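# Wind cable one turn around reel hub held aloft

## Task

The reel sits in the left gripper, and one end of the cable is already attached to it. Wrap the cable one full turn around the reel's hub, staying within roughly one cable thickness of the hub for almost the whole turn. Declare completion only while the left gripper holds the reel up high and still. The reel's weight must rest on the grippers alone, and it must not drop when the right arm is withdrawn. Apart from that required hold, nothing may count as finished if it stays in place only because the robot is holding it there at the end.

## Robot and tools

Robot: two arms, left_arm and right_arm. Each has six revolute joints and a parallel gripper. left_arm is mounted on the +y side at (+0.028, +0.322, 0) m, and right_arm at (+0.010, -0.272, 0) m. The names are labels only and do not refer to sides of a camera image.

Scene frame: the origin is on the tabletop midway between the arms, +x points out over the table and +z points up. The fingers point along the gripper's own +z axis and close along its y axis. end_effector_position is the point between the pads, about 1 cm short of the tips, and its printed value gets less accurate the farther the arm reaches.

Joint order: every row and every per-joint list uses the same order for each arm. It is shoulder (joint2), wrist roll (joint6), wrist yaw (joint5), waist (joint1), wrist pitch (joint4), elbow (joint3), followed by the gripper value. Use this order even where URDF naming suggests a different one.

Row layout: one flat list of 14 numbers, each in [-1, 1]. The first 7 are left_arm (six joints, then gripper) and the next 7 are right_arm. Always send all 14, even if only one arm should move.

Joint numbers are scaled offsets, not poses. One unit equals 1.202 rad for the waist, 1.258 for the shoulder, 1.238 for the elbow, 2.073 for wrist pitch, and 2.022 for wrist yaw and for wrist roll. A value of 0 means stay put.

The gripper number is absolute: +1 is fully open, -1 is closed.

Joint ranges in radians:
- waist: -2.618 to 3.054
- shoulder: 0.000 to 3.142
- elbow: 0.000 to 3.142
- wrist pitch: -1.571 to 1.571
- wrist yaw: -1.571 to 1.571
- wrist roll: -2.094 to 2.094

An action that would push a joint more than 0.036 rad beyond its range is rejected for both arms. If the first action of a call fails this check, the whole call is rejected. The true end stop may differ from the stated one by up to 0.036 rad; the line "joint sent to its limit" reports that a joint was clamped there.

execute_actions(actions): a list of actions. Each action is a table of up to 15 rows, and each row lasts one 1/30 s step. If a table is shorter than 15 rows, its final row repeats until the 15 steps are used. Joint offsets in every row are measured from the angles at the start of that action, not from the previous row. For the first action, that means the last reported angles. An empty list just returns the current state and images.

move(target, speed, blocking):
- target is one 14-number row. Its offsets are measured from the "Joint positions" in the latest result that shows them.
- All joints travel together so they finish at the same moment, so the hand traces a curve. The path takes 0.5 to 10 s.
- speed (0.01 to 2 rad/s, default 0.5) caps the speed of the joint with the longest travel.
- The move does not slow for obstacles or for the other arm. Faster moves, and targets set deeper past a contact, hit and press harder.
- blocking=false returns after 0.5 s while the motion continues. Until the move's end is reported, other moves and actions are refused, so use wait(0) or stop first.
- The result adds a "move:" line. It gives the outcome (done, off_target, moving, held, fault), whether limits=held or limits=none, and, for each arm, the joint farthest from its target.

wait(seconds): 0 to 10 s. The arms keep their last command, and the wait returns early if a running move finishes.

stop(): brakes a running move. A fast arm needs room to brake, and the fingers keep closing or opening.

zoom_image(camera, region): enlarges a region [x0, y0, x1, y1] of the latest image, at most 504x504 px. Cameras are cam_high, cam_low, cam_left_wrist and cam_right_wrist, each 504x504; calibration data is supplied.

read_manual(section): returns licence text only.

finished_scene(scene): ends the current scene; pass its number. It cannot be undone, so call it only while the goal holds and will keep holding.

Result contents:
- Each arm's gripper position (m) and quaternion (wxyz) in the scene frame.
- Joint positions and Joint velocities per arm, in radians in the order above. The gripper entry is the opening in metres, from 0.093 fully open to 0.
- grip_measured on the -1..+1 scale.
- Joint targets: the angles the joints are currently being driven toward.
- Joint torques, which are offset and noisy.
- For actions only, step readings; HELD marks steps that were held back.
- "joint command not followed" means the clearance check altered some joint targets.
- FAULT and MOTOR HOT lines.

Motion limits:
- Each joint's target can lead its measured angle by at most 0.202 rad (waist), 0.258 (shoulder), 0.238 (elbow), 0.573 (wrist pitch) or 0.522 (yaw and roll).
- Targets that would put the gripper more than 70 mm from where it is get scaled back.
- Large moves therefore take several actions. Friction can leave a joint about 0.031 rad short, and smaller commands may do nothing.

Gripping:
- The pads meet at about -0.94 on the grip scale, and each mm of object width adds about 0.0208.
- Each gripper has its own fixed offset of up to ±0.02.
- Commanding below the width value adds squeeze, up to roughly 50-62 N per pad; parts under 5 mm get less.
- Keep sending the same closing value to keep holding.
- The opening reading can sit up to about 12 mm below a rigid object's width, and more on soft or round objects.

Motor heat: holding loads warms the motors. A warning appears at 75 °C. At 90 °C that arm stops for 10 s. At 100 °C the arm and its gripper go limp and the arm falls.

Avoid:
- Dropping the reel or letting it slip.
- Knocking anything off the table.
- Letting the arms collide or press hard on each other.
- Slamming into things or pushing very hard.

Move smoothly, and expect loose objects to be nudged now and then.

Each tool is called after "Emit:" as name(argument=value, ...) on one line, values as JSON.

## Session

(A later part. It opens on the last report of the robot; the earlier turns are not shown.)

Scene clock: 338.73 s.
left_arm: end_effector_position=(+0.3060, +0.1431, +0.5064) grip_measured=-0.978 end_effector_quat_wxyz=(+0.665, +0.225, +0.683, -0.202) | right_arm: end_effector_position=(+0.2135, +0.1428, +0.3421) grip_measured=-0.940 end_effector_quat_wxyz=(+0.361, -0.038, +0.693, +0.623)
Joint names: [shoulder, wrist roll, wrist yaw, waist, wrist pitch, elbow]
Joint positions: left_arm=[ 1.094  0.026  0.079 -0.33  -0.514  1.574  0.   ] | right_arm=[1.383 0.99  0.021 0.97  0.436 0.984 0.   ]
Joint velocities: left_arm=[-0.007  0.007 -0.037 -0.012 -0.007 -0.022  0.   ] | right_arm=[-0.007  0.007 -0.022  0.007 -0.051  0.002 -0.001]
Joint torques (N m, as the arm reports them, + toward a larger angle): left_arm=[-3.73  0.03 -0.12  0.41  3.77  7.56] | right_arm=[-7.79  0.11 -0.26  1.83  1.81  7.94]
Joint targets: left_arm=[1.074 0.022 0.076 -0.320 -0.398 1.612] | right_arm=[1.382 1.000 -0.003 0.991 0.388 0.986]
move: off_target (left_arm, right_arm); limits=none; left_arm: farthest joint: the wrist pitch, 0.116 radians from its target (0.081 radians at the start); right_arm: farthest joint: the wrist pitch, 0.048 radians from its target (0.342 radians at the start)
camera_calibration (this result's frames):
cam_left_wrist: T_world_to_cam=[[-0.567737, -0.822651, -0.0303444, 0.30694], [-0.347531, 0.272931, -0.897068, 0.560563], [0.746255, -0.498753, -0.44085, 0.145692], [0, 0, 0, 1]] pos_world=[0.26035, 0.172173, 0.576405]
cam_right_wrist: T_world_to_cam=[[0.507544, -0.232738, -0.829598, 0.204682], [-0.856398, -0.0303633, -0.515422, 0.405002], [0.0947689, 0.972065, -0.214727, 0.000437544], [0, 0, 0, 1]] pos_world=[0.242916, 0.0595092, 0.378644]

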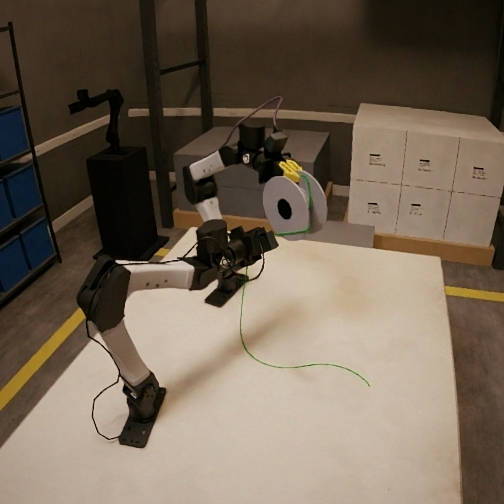

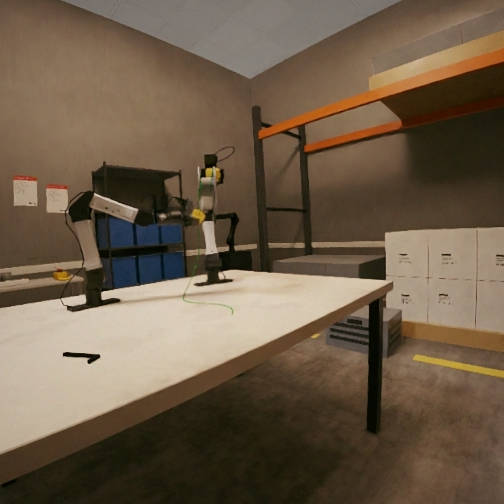

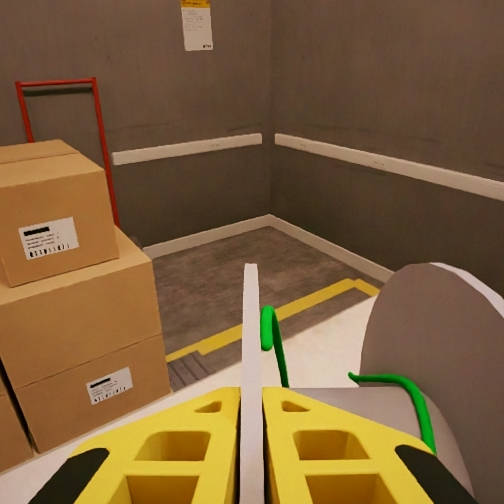

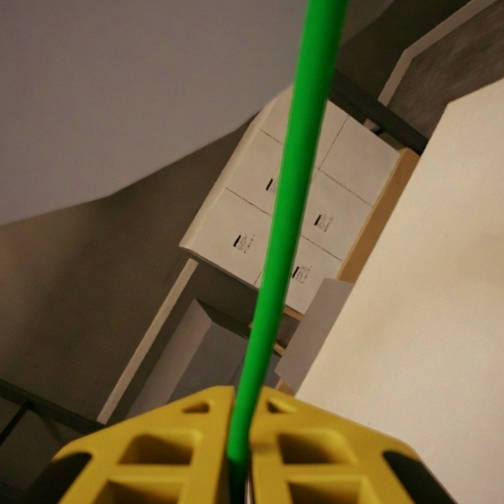

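Emit:
move(target=[-0.016,-0.002,-0.001,0.008,0.056,0.031,-1, 0.188,-0.539,-0.012,-0.327,0.107,-0.044,-0.95], speed=0.6)

Emit:
zoom_image(camera="cam_low", region=[155,140,265,250])

Emit:
zoom_image(camera="cam_high", region=[220,140,380,300])

Scene clock: 353.13 s.
left_arm: end_effector_position=(+0.3061, +0.1431, +0.5151) grip_measured=-0.978 end_effector_quat_wxyz=(+0.678, +0.222, +0.670, -0.204) | right_arm: end_effector_position=(+0.3824, +0.0641, +0.2774) grip_measured=-0.940 end_effector_quat_wxyz=(+0.674, -0.281, +0.647, +0.222)
Joint names: [shoulder, wrist roll, wrist yaw, waist, wrist pitch, elbow]
Joint positions: left_arm=[ 1.094  0.026  0.079 -0.33  -0.478  1.574  0.   ] | right_arm=[ 1.602 -0.092  0.009  0.584  0.659  0.948  0.   ]
Joint velocities: left_arm=[-0.002 -0.051 -0.007 -0.007 -0.022 -0.002  0.   ] | right_arm=[-0.007  0.022  0.007  0.007  0.066  0.002 -0.   ]
Joint torques (N m, as the arm reports them, + toward a larger angle): left_arm=[-3.73  0.03 -0.12  0.42  3.33  7.58] | right_arm=[-8.16 -0.09 -0.13 -0.84  2.3   6.06]
Joint targets: left_arm=[1.074 0.022 0.077 -0.320 -0.398 1.612] | right_arm=[1.619 -0.100 -0.003 0.576 0.658 0.929]
MOTOR HOT: a motor of the left arm reached 75 °C. Now the hottest motor of the left arm, the wrist pitch, reports 75 °C. The controller's stop level is 90 °C. To cool a motor, set the load down, stop pushing, or move to a pose that needs little force.
move: off_target (left_arm); limits=none; left_arm: farthest joint: the wrist pitch, 0.080 radians from its target (0.116 radians at the start); right_arm: farthest joint: the elbow, 0.019 radians from its target (0.055 radians at the start)
camera_calibration (this result's frames):
cam_left_wrist: T_world_to_cam=[[-0.566761, -0.823227, -0.0328537, 0.308288], [-0.319596, 0.256434, -0.912195, 0.570002], [0.759368, -0.506497, -0.408437, 0.129796], [0, 0, 0, 1]] pos_world=[0.258333, 0.173365, 0.583095]
cam_right_wrist: T_world_to_cam=[[0.654635, -0.748937, 0.102698, -0.234885], [-0.261232, -0.351608, -0.89896, 0.41326], [0.709374, 0.561662, -0.425821, -0.103098], [0, 0, 0, 1]] pos_world=[0.334856, 0.0272979, 0.351725]

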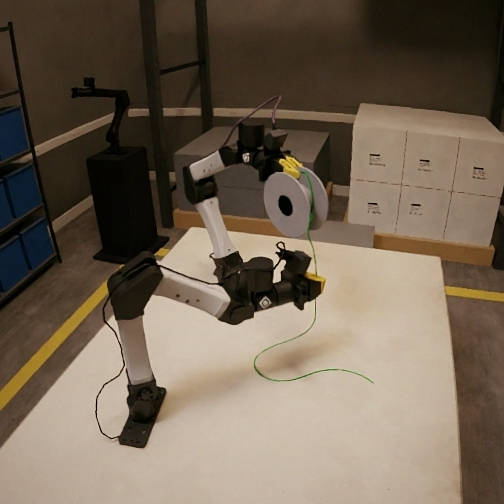

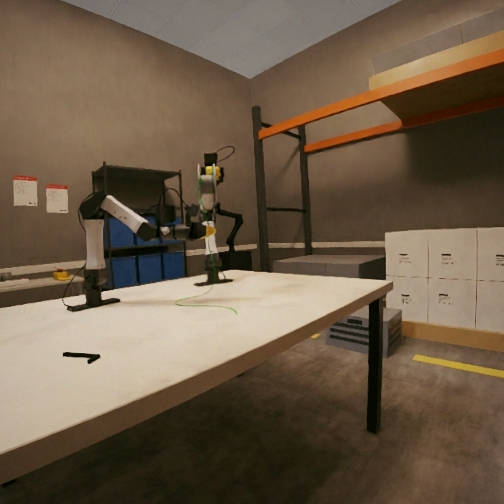

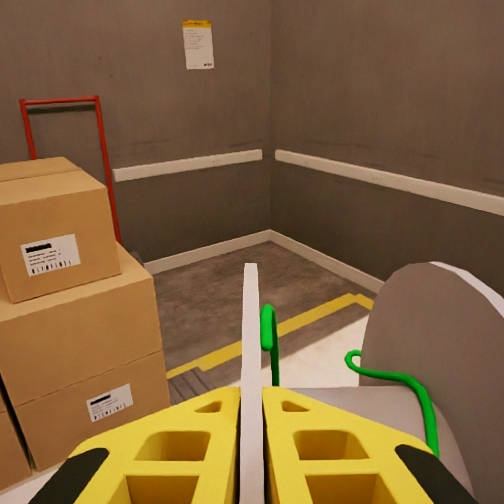

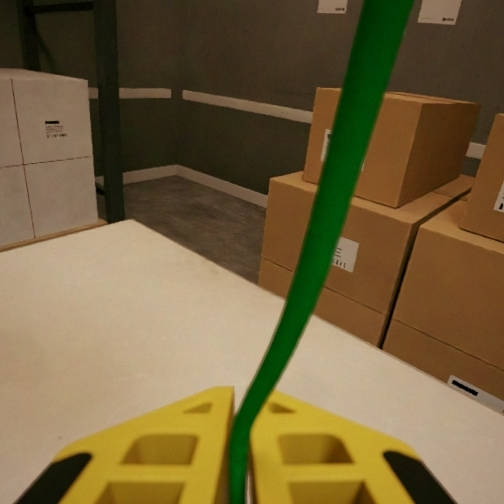

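Region (155, 140, 265, 250) of cam_low's 504x504 image, scaled by 4.582, with more detail than that image has.

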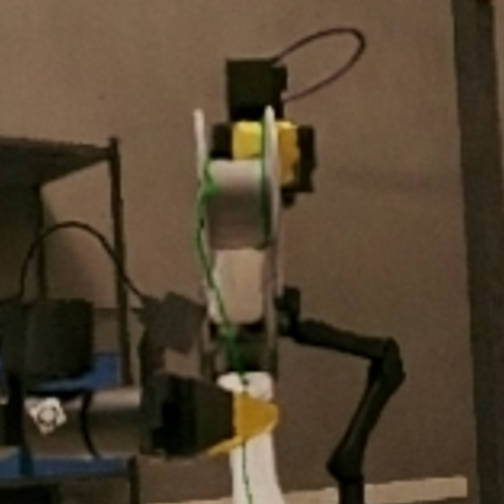

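Region (220, 140, 380, 300) of cam_high's 504x504 image, scaled by 3.150, with more detail than that image has.

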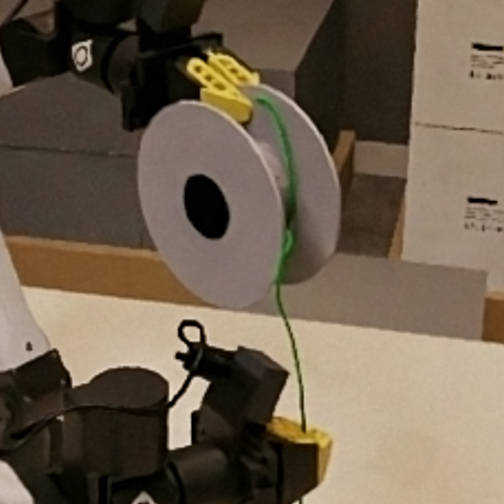

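Emit:
move(target=[-0.016,-0.002,-0.001,0.008,0.039,0.031,-1, 0.134,0,-0.006,0.0,0.078,-0.024,-0.95], speed=0.25)

Emit:
zoom_image(camera="cam_low", region=[155,140,265,250])

Scene clock: 360.87 s.
left_arm: end_effector_position=(+0.3061, +0.1431, +0.5122) grip_measured=-0.978 end_effector_quat_wxyz=(+0.674, +0.223, +0.675, -0.204) | right_arm: end_effector_position=(+0.3972, +0.0779, +0.2422) grip_measured=-0.940 end_effector_quat_wxyz=(+0.679, -0.279, +0.641, +0.224)
Joint names: [shoulder, wrist roll, wrist yaw, waist, wrist pitch, elbow]
Joint positions: left_arm=[ 1.094  0.026  0.079 -0.33  -0.49   1.574  0.   ] | right_arm=[ 1.75  -0.092  0.007  0.584  0.832  0.939  0.   ]
Joint velocities: left_arm=[-0.012  0.007  0.051 -0.017 -0.007  0.002  0.   ] | right_arm=[ 0.007 -0.037  0.037  0.002  0.007  0.002 -0.   ]
Joint torques (N m, as the arm reports them, + toward a larger angle): left_arm=[-3.74  0.03 -0.12  0.37  3.49  7.56] | right_arm=[-9.08  0.01 -0.1  -0.19  2.13  5.51]
Joint targets: left_arm=[1.074 0.022 0.077 -0.320 -0.397 1.612] | right_arm=[1.770 -0.091 -0.003 0.584 0.821 0.919]
MOTOR HOT: still on. Now the hottest motor of the left arm, the wrist pitch, reports 74 °C; the controller's stop level is 90 °C.
move: off_target (left_arm, right_arm); limits=none; left_arm: farthest joint: the wrist pitch, 0.092 radians from its target (0.081 radians at the start); right_arm: farthest joint: the elbow, 0.021 radians from its target (0.030 radians at the start)
camera_calibration (this result's frames):
cam_left_wrist: T_world_to_cam=[[-0.567091, -0.823032, -0.0320307, 0.307845], [-0.32886, 0.261905, -0.907335, 0.566952], [0.755155, -0.504008, -0.419187, 0.135076], [0, 0, 0, 1]] pos_world=[0.259021, 0.172958, 0.580898]
cam_right_wrist: T_world_to_cam=[[0.65484, -0.74874, 0.102823, -0.230712], [-0.249872, -0.34289, -0.905533, 0.386685], [0.713266, 0.567287, -0.411627, -0.141705], [0, 0, 0, 1]] pos_world=[0.348774, 0.0402347, 0.315549]

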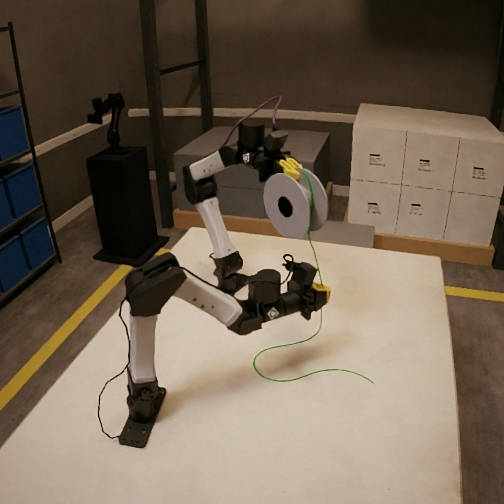

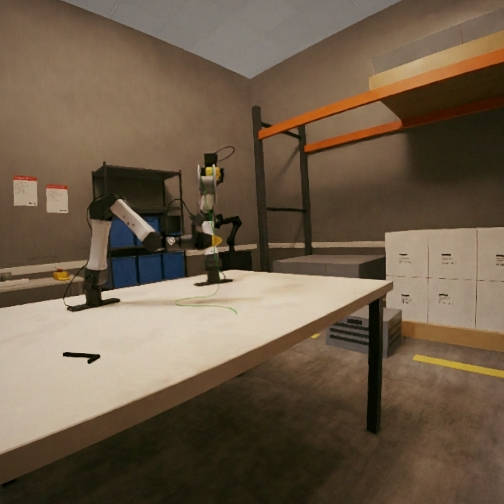

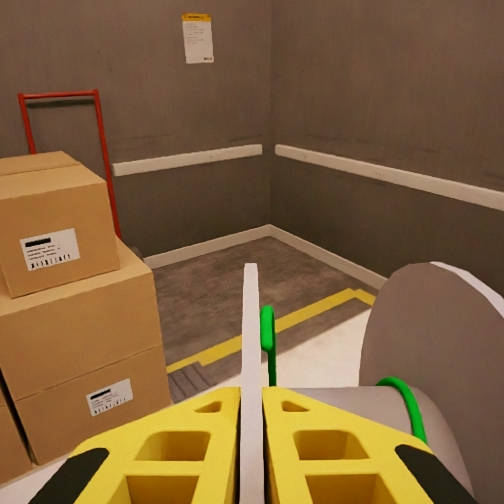

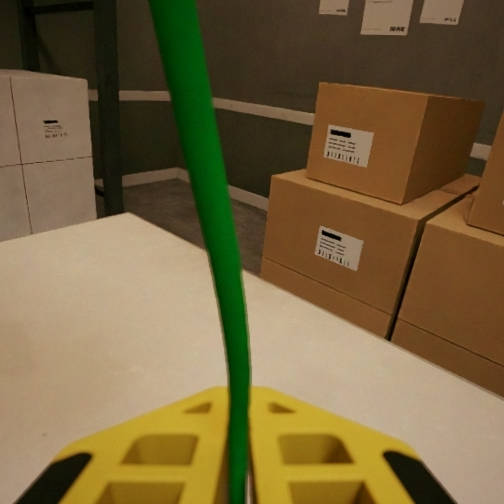

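Region (155, 140, 265, 250) of cam_low's 504x504 image, scaled by 4.582, with more detail than that image has.

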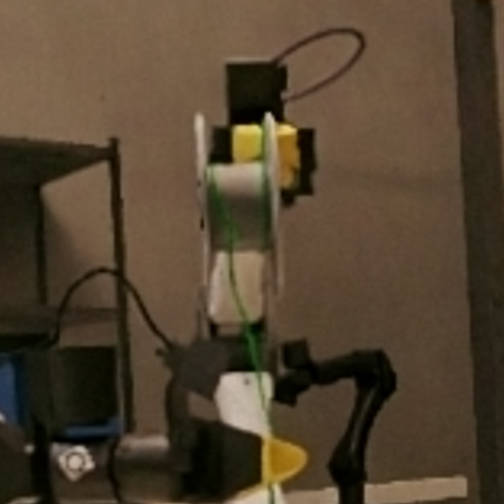

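Emit:
move(target=[-0.016,-0.002,-0.001,0.008,0.045,0.031,-1, -0.132,0.32,-0.005,0.28,-0.064,-0.073,-0.95], speed=0.4)

Emit:
zoom_image(camera="cam_low", region=[165,145,255,235])

Scene clock: 371.23 s.
left_arm: end_effector_position=(+0.3061, +0.1431, +0.5127) grip_measured=-0.978 end_effector_quat_wxyz=(+0.675, +0.223, +0.674, -0.204) | right_arm: end_effector_position=(+0.2493, +0.1573, +0.2648) grip_measured=-0.940 end_effector_quat_wxyz=(+0.496, -0.178, +0.679, +0.511)
Joint names: [shoulder, wrist roll, wrist yaw, waist, wrist pitch, elbow]
Joint positions: left_arm=[ 1.094  0.026  0.079 -0.33  -0.487  1.574  0.   ] | right_arm=[1.59  0.545 0.007 0.912 0.732 0.872 0.   ]
Joint velocities: left_arm=[-0.012  0.037 -0.051 -0.022 -0.051  0.002  0.   ] | right_arm=[-0.007  0.037  0.007 -0.007 -0.022  0.002 -0.001]
Joint torques (N m, as the arm reports them, + toward a larger angle): left_arm=[-3.7   0.03 -0.12  0.39  3.46  7.59] | right_arm=[-10.09   0.09  -0.13   0.65   1.93   5.72]
Joint targets: left_arm=[1.074 0.022 0.077 -0.320 -0.396 1.612] | right_arm=[1.584 0.555 -0.003 0.921 0.700 0.849]
MOTOR HOT: still on. Now the hottest motor of the left arm, the wrist pitch, reports 75 °C; the controller's stop level is 90 °C.
move: off_target (left_arm, right_arm); limits=none; left_arm: farthest joint: the wrist pitch, 0.091 radians from its target (0.092 radians at the start); right_arm: farthest joint: the wrist pitch, 0.033 radians from its target (0.133 radians at the start)
camera_calibration (this result's frames):
cam_left_wrist: T_world_to_cam=[[-0.567028, -0.823069, -0.0321903, 0.307931], [-0.327071, 0.260849, -0.908286, 0.567547], [0.755979, -0.504495, -0.417111, 0.134057], [0, 0, 0, 1]] pos_world=[0.25889, 0.173036, 0.581324]
cam_right_wrist: T_world_to_cam=[[0.749147, -0.424476, -0.508526, 0.0106506], [-0.609786, -0.142076, -0.779728, 0.422251], [0.258727, 0.894223, -0.365276, -0.0224201], [0, 0, 0, 1]] pos_world=[0.255304, 0.0845611, 0.326467]

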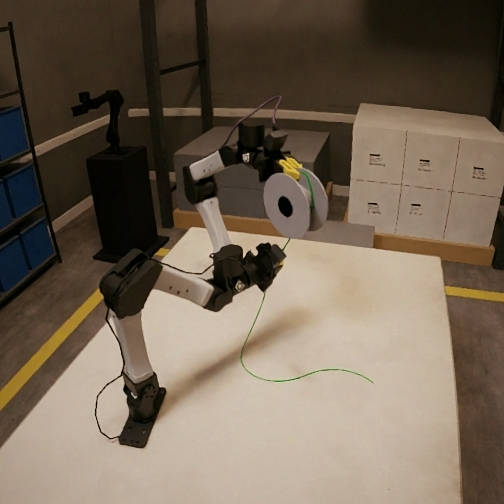

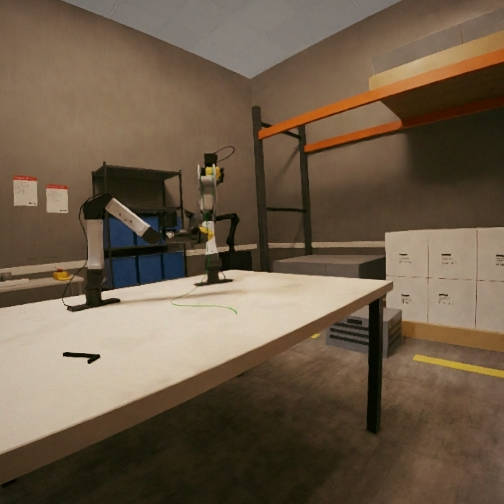

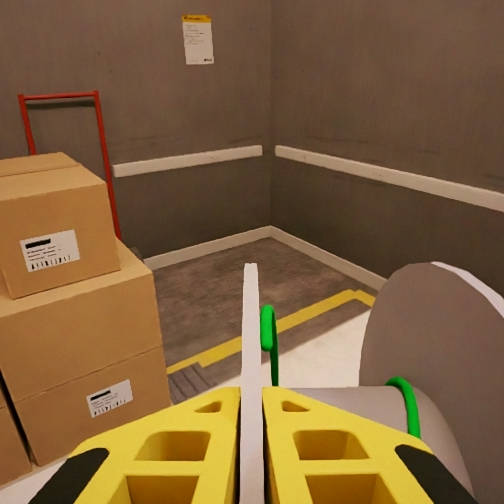

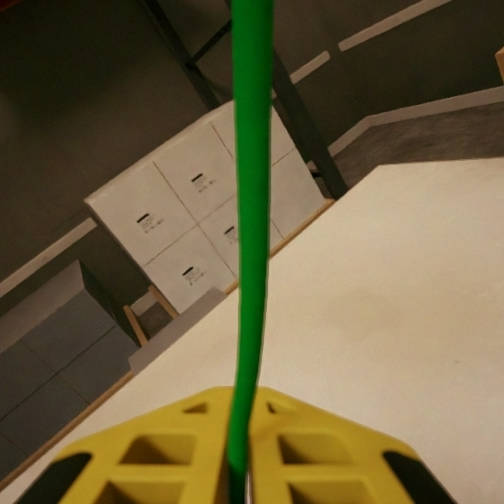

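Region (165, 145, 255, 235) of cam_low's 504x504 image, scaled by 5.600, with more detail than that image has.

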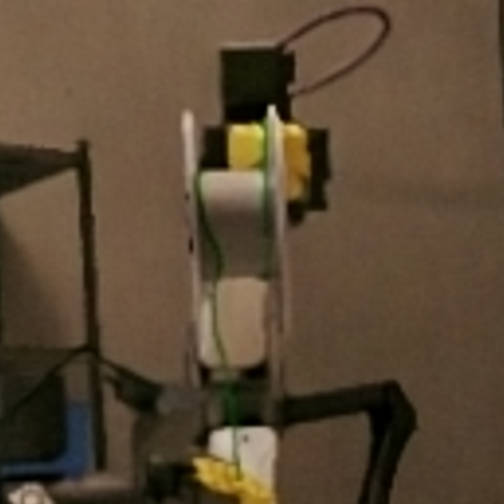

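Emit:
move(target=[-0.016,-0.002,-0.001,0.008,0.044,0.031,-1, -0.049,0.225,-0.005,0.148,-0.158,0.197,-0.96], speed=0.3)

Emit:
zoom_image(camera="cam_low", region=[165,145,255,235])

Scene clock: 386.60 s.
left_arm: end_effector_position=(+0.3060, +0.1431, +0.5104) grip_measured=-0.978 end_effector_quat_wxyz=(+0.671, +0.223, +0.677, -0.203) | right_arm: end_effector_position=(+0.1792, +0.1986, +0.3371) grip_measured=-0.949 end_effector_quat_wxyz=(+0.321, -0.081, +0.695, +0.638)
Joint names: [shoulder, wrist roll, wrist yaw, waist, wrist pitch, elbow]
Joint positions: left_arm=[ 1.094  0.026  0.079 -0.33  -0.497  1.574  0.   ] | right_arm=[1.531 0.989 0.007 1.075 0.441 1.11  0.   ]
Joint velocities: left_arm=[ 0.002 -0.022  0.022 -0.002 -0.007  0.007  0.   ] | right_arm=[-0.007 -0.022 -0.037  0.017 -0.066  0.002  0.   ]
Joint torques (N m, as the arm reports them, + toward a larger angle): left_arm=[-3.75  0.02 -0.1   0.4   3.59  7.53] | right_arm=[-9.62  0.06 -0.05  1.2   1.89  8.15]
Joint targets: left_arm=[1.074 0.022 0.077 -0.320 -0.396 1.612] | right_arm=[1.528 1.000 -0.003 1.090 0.404 1.115]
MOTOR HOT: still on. Now the hottest motor of the left arm, the wrist pitch, reports 76 °C; the controller's stop level is 90 °C.
move: off_target (left_arm, right_arm); limits=none; left_arm: farthest joint: the wrist pitch, 0.101 radians from its target (0.091 radians at the start); right_arm: farthest joint: the wrist pitch, 0.036 radians from its target (0.327 radians at the start)
camera_calibration (this result's frames):
cam_left_wrist: T_world_to_cam=[[-0.56729, -0.822915, -0.031524, 0.307573], [-0.334513, 0.265244, -0.904293, 0.565052], [0.752518, -0.502451, -0.425746, 0.138294], [0, 0, 0, 1]] pos_world=[0.259432, 0.172716, 0.579547]
cam_right_wrist: T_world_to_cam=[[0.527739, -0.183792, -0.829284, 0.217458], [-0.849092, -0.140722, -0.509156, 0.393228], [-0.02312, 0.97284, -0.230321, -0.0253682], [0, 0, 0, 1]] pos_world=[0.21854, 0.119982, 0.374706]

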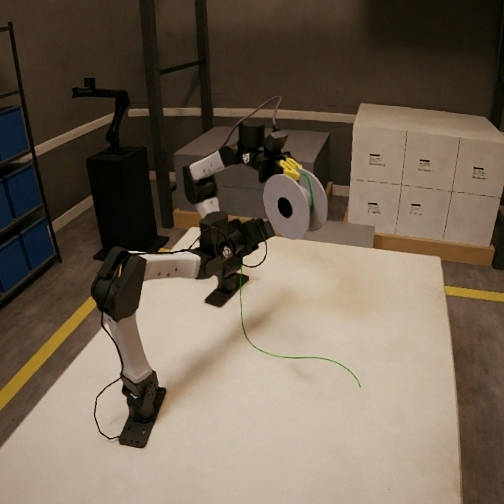

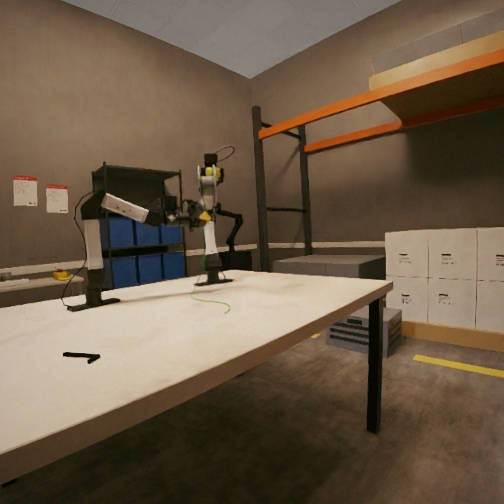

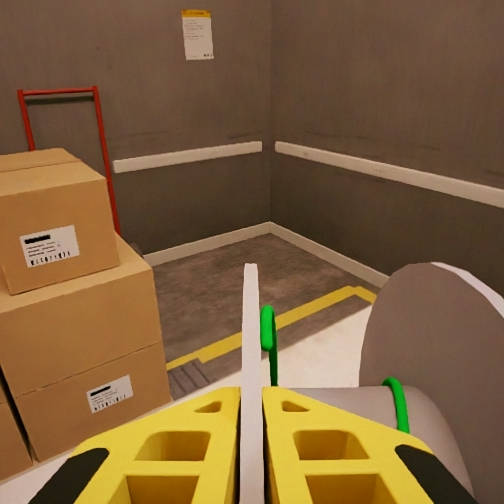

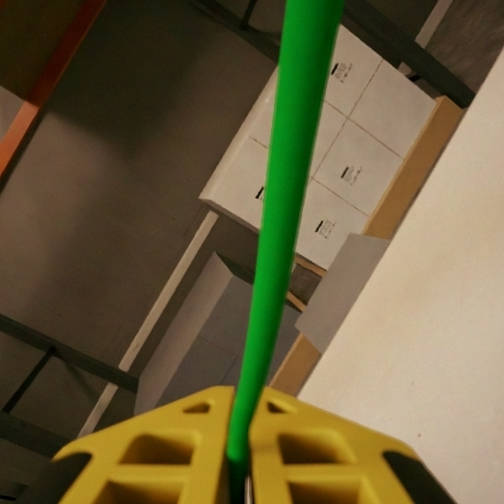

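Region (165, 145, 255, 235) of cam_low's 504x504 image, scaled by 5.600, with more detail than that image has.

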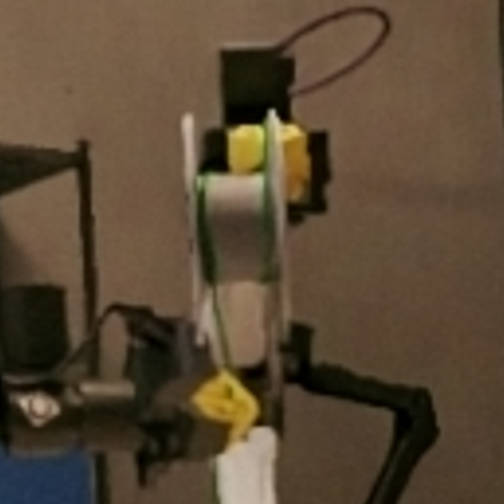

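Tension ~1.3 N. Pull a bit more with waist.

Emit:
move(target=[-0.016,-0.002,-0.001,0.008,0.049,0.031,-1, -0.002,0.06,-0.02,0.065,-0.018,0.004,-0.96], speed=0.15)

Emit:
zoom_image(camera="cam_low", region=[175,150,245,220])

Scene clock: 392.80 s.
left_arm: end_effector_position=(+0.3055, +0.1432, +0.4991) grip_measured=-0.978 end_effector_quat_wxyz=(+0.655, +0.229, +0.692, -0.199) | right_arm: end_effector_position=(+0.1586, +0.2040, +0.3404) grip_measured=-0.949 end_effector_quat_wxyz=(+0.274, -0.054, +0.695, +0.662)
Joint names: [shoulder, wrist roll, wrist yaw, waist, wrist pitch, elbow]
Joint positions: left_arm=[ 1.094  0.029  0.08  -0.33  -0.544  1.574  0.   ] | right_arm=[1.524 1.1   0.017 1.121 0.442 1.11  0.   ]
Joint velocities: left_arm=[-0.017  0.007 -0.11   0.007 -0.066  0.012  0.   ] | right_arm=[ 0.002  0.007  0.007 -0.012 -0.022 -0.012  0.   ]
Joint torques (N m, as the arm reports them, + toward a larger angle): left_arm=[-3.75  0.   -0.11  0.39  4.16  7.62] | right_arm=[-9.07  0.07 -0.54  2.92  1.9   8.15]
Joint targets: left_arm=[1.074 0.022 0.077 -0.320 -0.395 1.612] | right_arm=[1.528 1.111 -0.033 1.154 0.404 1.115]
MOTOR HOT: still on. Now the hottest motor of the left arm, the wrist pitch, reports 77 °C; the controller's stop level is 90 °C.
move: off_target (left_arm, right_arm); limits=none; left_arm: farthest joint: the wrist pitch, 0.148 radians from its target (0.101 radians at the start); right_arm: farthest joint: the wrist yaw, 0.051 radians from its target (0.040 radians at the start)
camera_calibration (this result's frames):
cam_left_wrist: T_world_to_cam=[[-0.56953, -0.821394, -0.0307967, 0.307095], [-0.368935, 0.28893, -0.883406, 0.551313], [0.734522, -0.491764, -0.467596, 0.158736], [0, 0, 0, 1]] pos_world=[0.261703, 0.171015, 0.570715]
cam_right_wrist: T_world_to_cam=[[0.445421, -0.127952, -0.886131, 0.253095], [-0.891555, -0.154072, -0.4259, 0.359237], [-0.0820329, 0.97974, -0.182703, -0.0386034], [0, 0, 0, 1]] pos_world=[0.204379, 0.125553, 0.370221]

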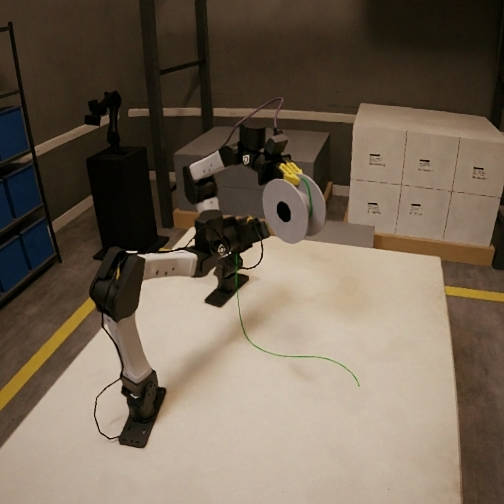

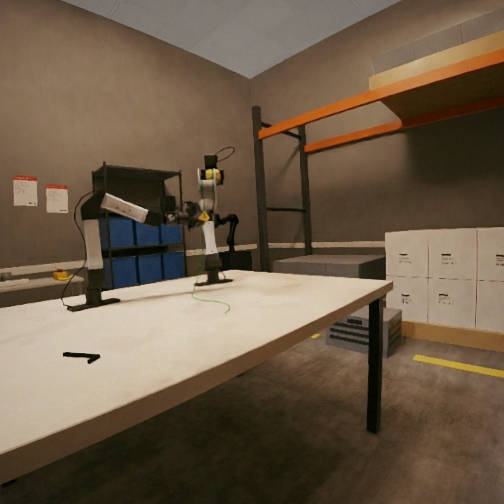

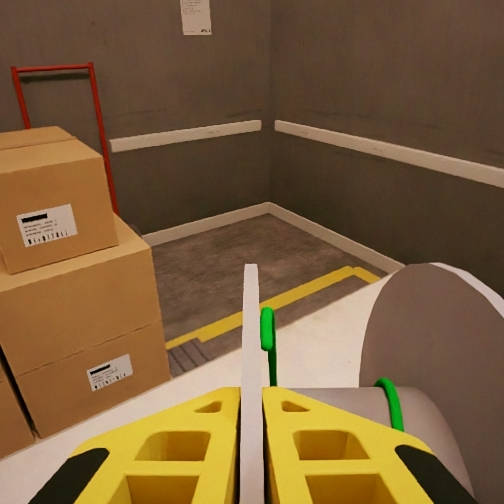

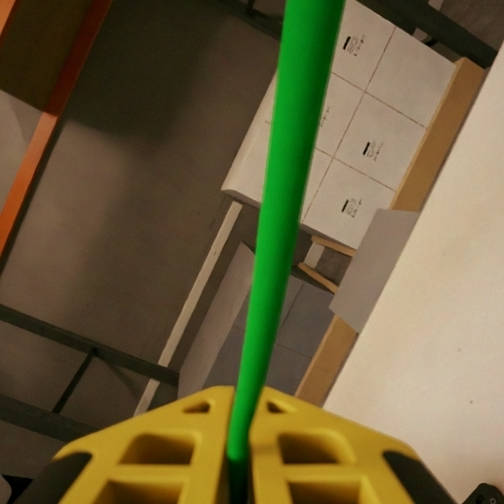

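Region (175, 150, 245, 220) of cam_low's 504x504 image, scaled by 7.200, with more detail than that image has.

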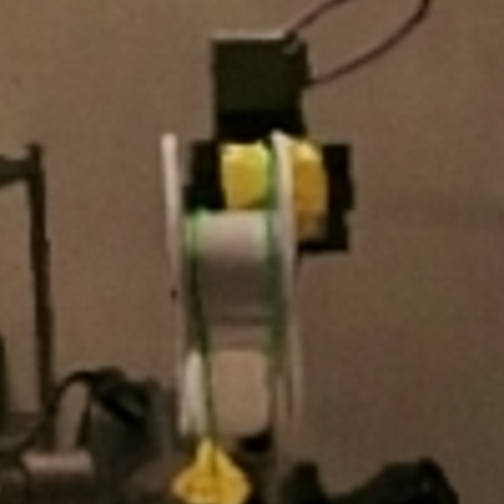

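Emit:
move(target=[-0.016,-0.003,-0.001,0.008,0.071,0.031,-1, 0.064,-0.346,-0.008,-0.192,0.14,-0.208,-0.96], speed=0.5)

Emit:
move(target=[-0.016,-0.003,-0.001,0.008,0.30,0.031,-1, 0.0,-0.1,0,0,0,0,0.2], speed=0.35)

Scene clock: 401.33 s.
left_arm: end_effector_position=(+0.3063, +0.1434, +0.5150) grip_measured=-0.978 end_effector_quat_wxyz=(+0.678, +0.222, +0.671, -0.202) | right_arm: end_effector_position=(+0.2558, +0.1532, +0.2664) grip_measured=-0.949 end_effector_quat_wxyz=(+0.535, -0.217, +0.666, +0.472)
Joint names: [shoulder, wrist roll, wrist yaw, waist, wrist pitch, elbow]
Joint positions: left_arm=[ 1.094  0.029  0.076 -0.33  -0.478  1.574  0.   ] | right_arm=[1.587 0.408 0.014 0.899 0.734 0.872 0.   ]
Joint velocities: left_arm=[ 0.002 -0.051 -0.051 -0.012  0.007 -0.007  0.   ] | right_arm=[-0.007  0.051  0.022 -0.017  0.066 -0.007  0.   ]
Joint torques (N m, as the arm reports them, + toward a larger angle): left_arm=[-3.7  -0.01 -0.08  0.39  3.36  7.55] | right_arm=[-7.75 -0.04 -0.13 -0.82  2.24  5.92]
Joint targets: left_arm=[1.074 0.023 0.078 -0.320 -0.396 1.612] | right_arm=[1.605 0.400 0.001 0.890 0.732 0.853]
MOTOR HOT: still on. Now the hottest motor of the left arm, the wrist pitch, reports 80 °C; the controller's stop level is 90 °C.
move: off_target (left_arm); limits=none; left_arm: farthest joint: the wrist pitch, 0.081 radians from its target (0.147 radians at the start); right_arm: farthest joint: the elbow, 0.019 radians from its target (0.258 radians at the start)
camera_calibration (this result's frames):
cam_left_wrist: T_world_to_cam=[[-0.564506, -0.824649, -0.0358712, 0.309802], [-0.318991, 0.258031, -0.911957, 0.569369], [0.7613, -0.503362, -0.408715, 0.128851], [0, 0, 0, 1]] pos_world=[0.258414, 0.173422, 0.583016]
cam_right_wrist: T_world_to_cam=[[0.793276, -0.470272, -0.386727, -0.0318228], [-0.51585, -0.1817, -0.837188, 0.424243], [0.323437, 0.863614, -0.386728, -0.0259787], [0, 0, 0, 1]] pos_world=[0.252492, 0.0845552, 0.332817]

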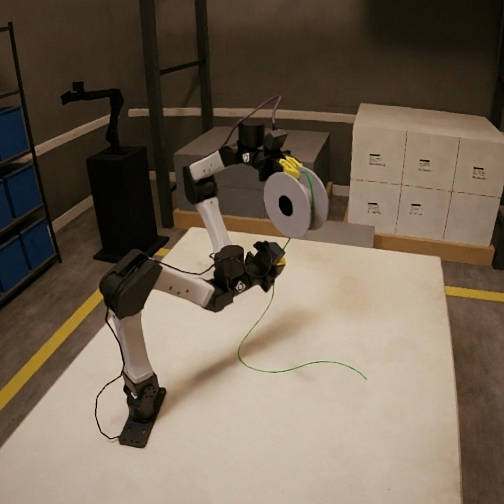

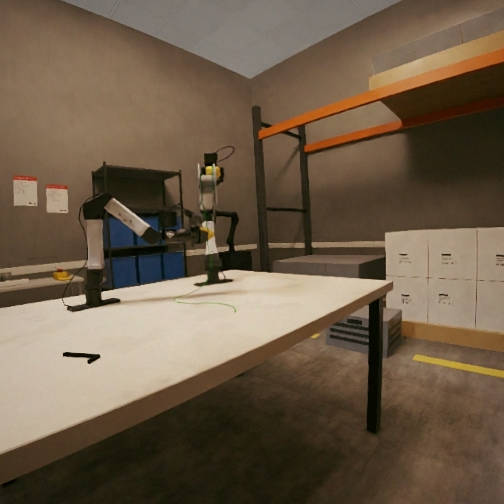

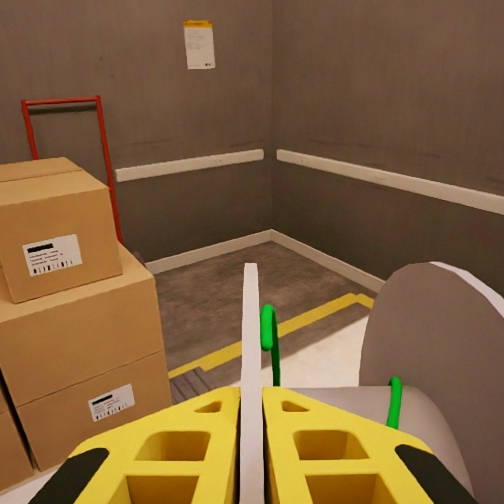

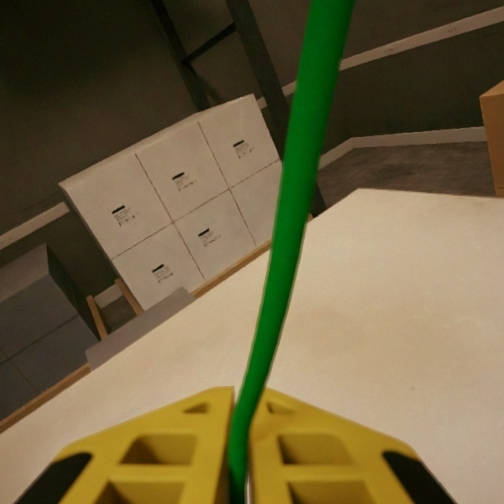

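Scene clock: 403.77 s.
left_arm: end_effector_position=(+0.2758, +0.1615, +0.6405) grip_measured=-0.978 end_effector_quat_wxyz=(+0.839, +0.168, +0.461, -0.235) | right_arm: end_effector_position=(+0.2557, +0.1532, +0.2669) grip_measured=+0.197 end_effector_quat_wxyz=(+0.579, -0.280, +0.641, +0.418)
Joint names: [shoulder, wrist roll, wrist yaw, waist, wrist pitch, elbow]
Joint positions: left_arm=[ 1.094  0.029  0.076 -0.33   0.068  1.574  0.   ] | right_arm=[1.587 0.214 0.014 0.899 0.736 0.872 0.055]
Joint velocities: left_arm=[-0.002  0.066 -0.051 -0.007  0.037  0.012  0.   ] | right_arm=[-0.012  0.081 -0.066 -0.007 -0.051 -0.007 -0.   ]
Joint torques (N m, as the arm reports them, + toward a larger angle): left_arm=[-3.18  0.01 -0.14  0.41  2.67  7.17] | right_arm=[-9.5  -0.04  0.02 -0.24  2.23  7.19]
Joint targets: left_arm=[1.074 0.023 0.074 -0.320 0.144 1.612] | right_arm=[1.587 0.206 0.014 0.899 0.734 0.872]
MOTOR HOT: still on. Now the hottest motor of the left arm, the wrist pitch, reports 79 °C; the controller's stop level is 90 °C.
move: off_target (left_arm); limits=none; left_arm: farthest joint: the wrist pitch, 0.076 radians from its target (0.622 radians at the start); right_arm: farthest joint: the wrist roll, 0.008 radians from its target (0.202 radians at the start)
camera_calibration (this result's frames):
cam_left_wrist: T_world_to_cam=[[-0.540118, -0.839051, -0.065307, 0.326392], [0.139488, -0.0127252, -0.990142, 0.636796], [0.829949, -0.543903, 0.123911, -0.141073], [0, 0, 0, 1]] pos_world=[0.204548, 0.205232, 0.669315]
cam_right_wrist: T_world_to_cam=[[0.841053, -0.501989, -0.201587, -0.0884103], [-0.371041, -0.264153, -0.890254, 0.414386], [0.393648, 0.823547, -0.408425, -0.031819], [0, 0, 0, 1]] pos_world=[0.240637, 0.0912846, 0.338091]

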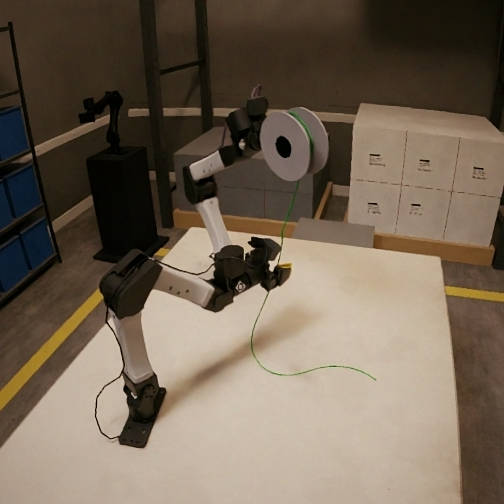

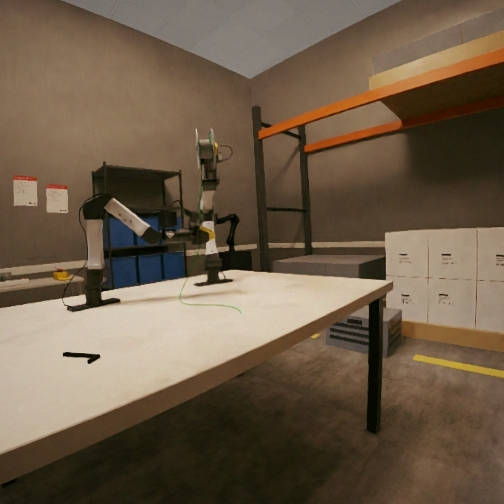

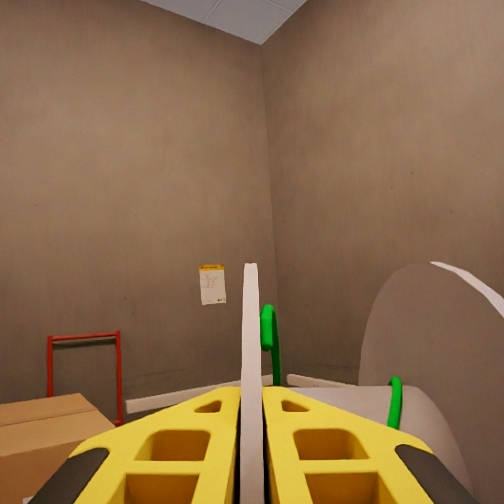

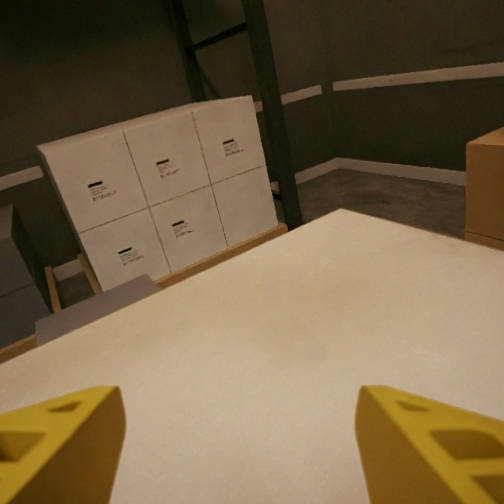

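Emit:
move(target=[-0.016,-0.003,-0.001,0.008,0.363,0.031,-1, 0.0,-0.1,0,0,0,0,1], speed=0.4)

Emit:
zoom_image(camera="cam_low", region=[160,90,250,180])

Emit:
zoom_image(camera="cam_high", region=[190,40,350,200])

Scene clock: 411.07 s.
left_arm: end_effector_position=(+0.1618, +0.2288, +0.7447) grip_measured=-0.978 end_effector_quat_wxyz=(+0.955, +0.079, +0.138, -0.252) | right_arm: end_effector_position=(+0.2557, +0.1532, +0.2673) grip_measured=+1.000 end_effector_quat_wxyz=(+0.617, -0.340, +0.611, +0.361)
Joint names: [shoulder, wrist roll, wrist yaw, waist, wrist pitch, elbow]
Joint positions: left_arm=[ 1.094  0.029  0.076 -0.33   0.779  1.574  0.   ] | right_arm=[1.587 0.02  0.014 0.899 0.738 0.872 0.093]
Joint velocities: left_arm=[ 0.012  0.022  0.037  0.012  0.11  -0.007  0.   ] | right_arm=[-0.017 -0.051 -0.081 -0.027  0.007  0.007  0.   ]
Joint torques (N m, as the arm reports them, + toward a larger angle): left_arm=[-1.8   0.   -0.15  0.41  0.68  6.07] | right_arm=[-9.65 -0.07  0.   -0.21  2.24  7.35]
Joint targets: left_arm=[1.074 0.023 0.074 -0.320 0.820 1.612] | right_arm=[1.587 0.012 0.014 0.899 0.736 0.872]
MOTOR HOT: still on. Now the hottest motor of the left arm, the wrist pitch, reports 74 °C; the controller's stop level is 90 °C.
move: off_target (left_arm); limits=none; left_arm: farthest joint: the wrist pitch, 0.041 radians from its target (0.752 radians at the start); right_arm: farthest joint: the wrist roll, 0.008 radians from its target (0.202 radians at the start)
camera_calibration (this result's frames):
cam_left_wrist: T_world_to_cam=[[-0.495377, -0.865473, -0.074547, 0.3338], [0.669722, -0.325856, -0.6673, 0.502181], [0.553239, -0.380491, 0.741049, -0.474966], [0, 0, 0, 1]] pos_world=[0.0918048, 0.271813, 0.711963]
cam_right_wrist: T_world_to_cam=[[0.856699, -0.515733, -0.00927337, -0.141623], [-0.220809, -0.350427, -0.910189, 0.39492], [0.466165, 0.781806, -0.414089, -0.0422575], [0, 0, 0, 1]] pos_world=[0.228229, 0.0983881, 0.34064]

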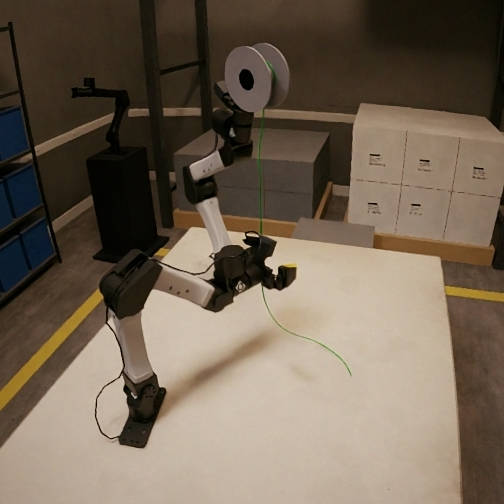

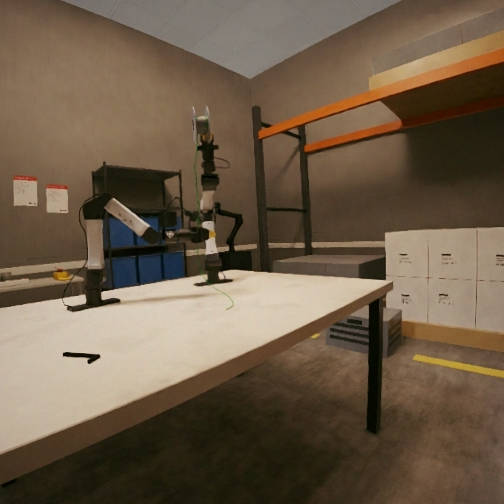

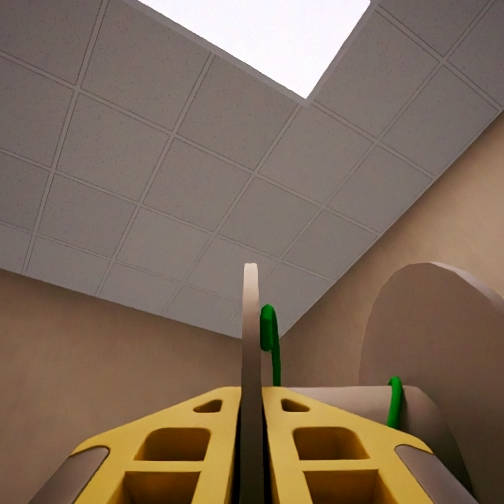

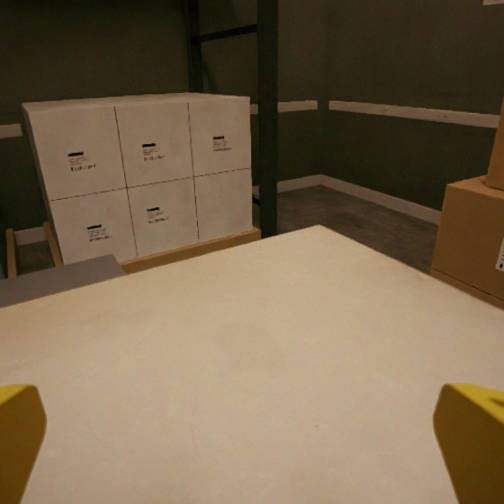

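Region (160, 90, 250, 180) of cam_low's 504x504 image, scaled by 5.600, with more detail than that image has.

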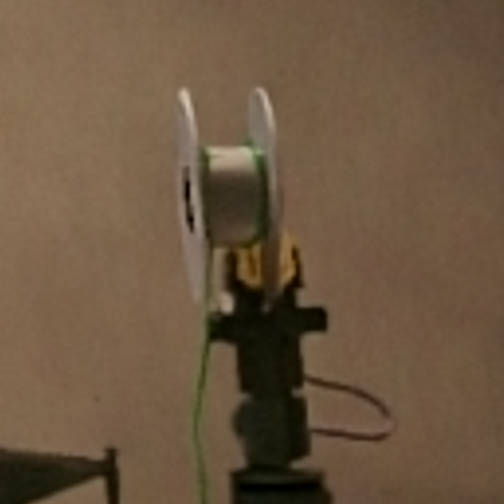

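Region (190, 40, 350, 200) of cam_high's 504x504 image, scaled by 3.150, with more detail than that image has.

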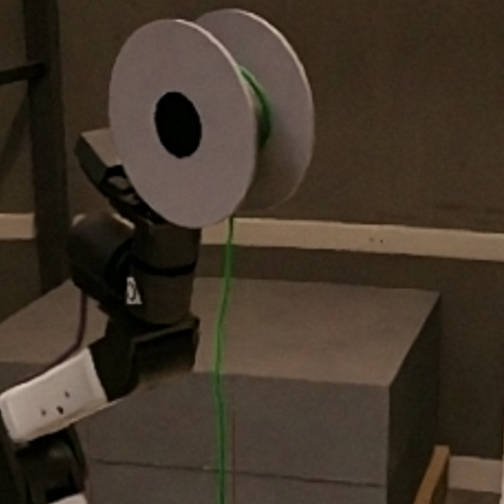

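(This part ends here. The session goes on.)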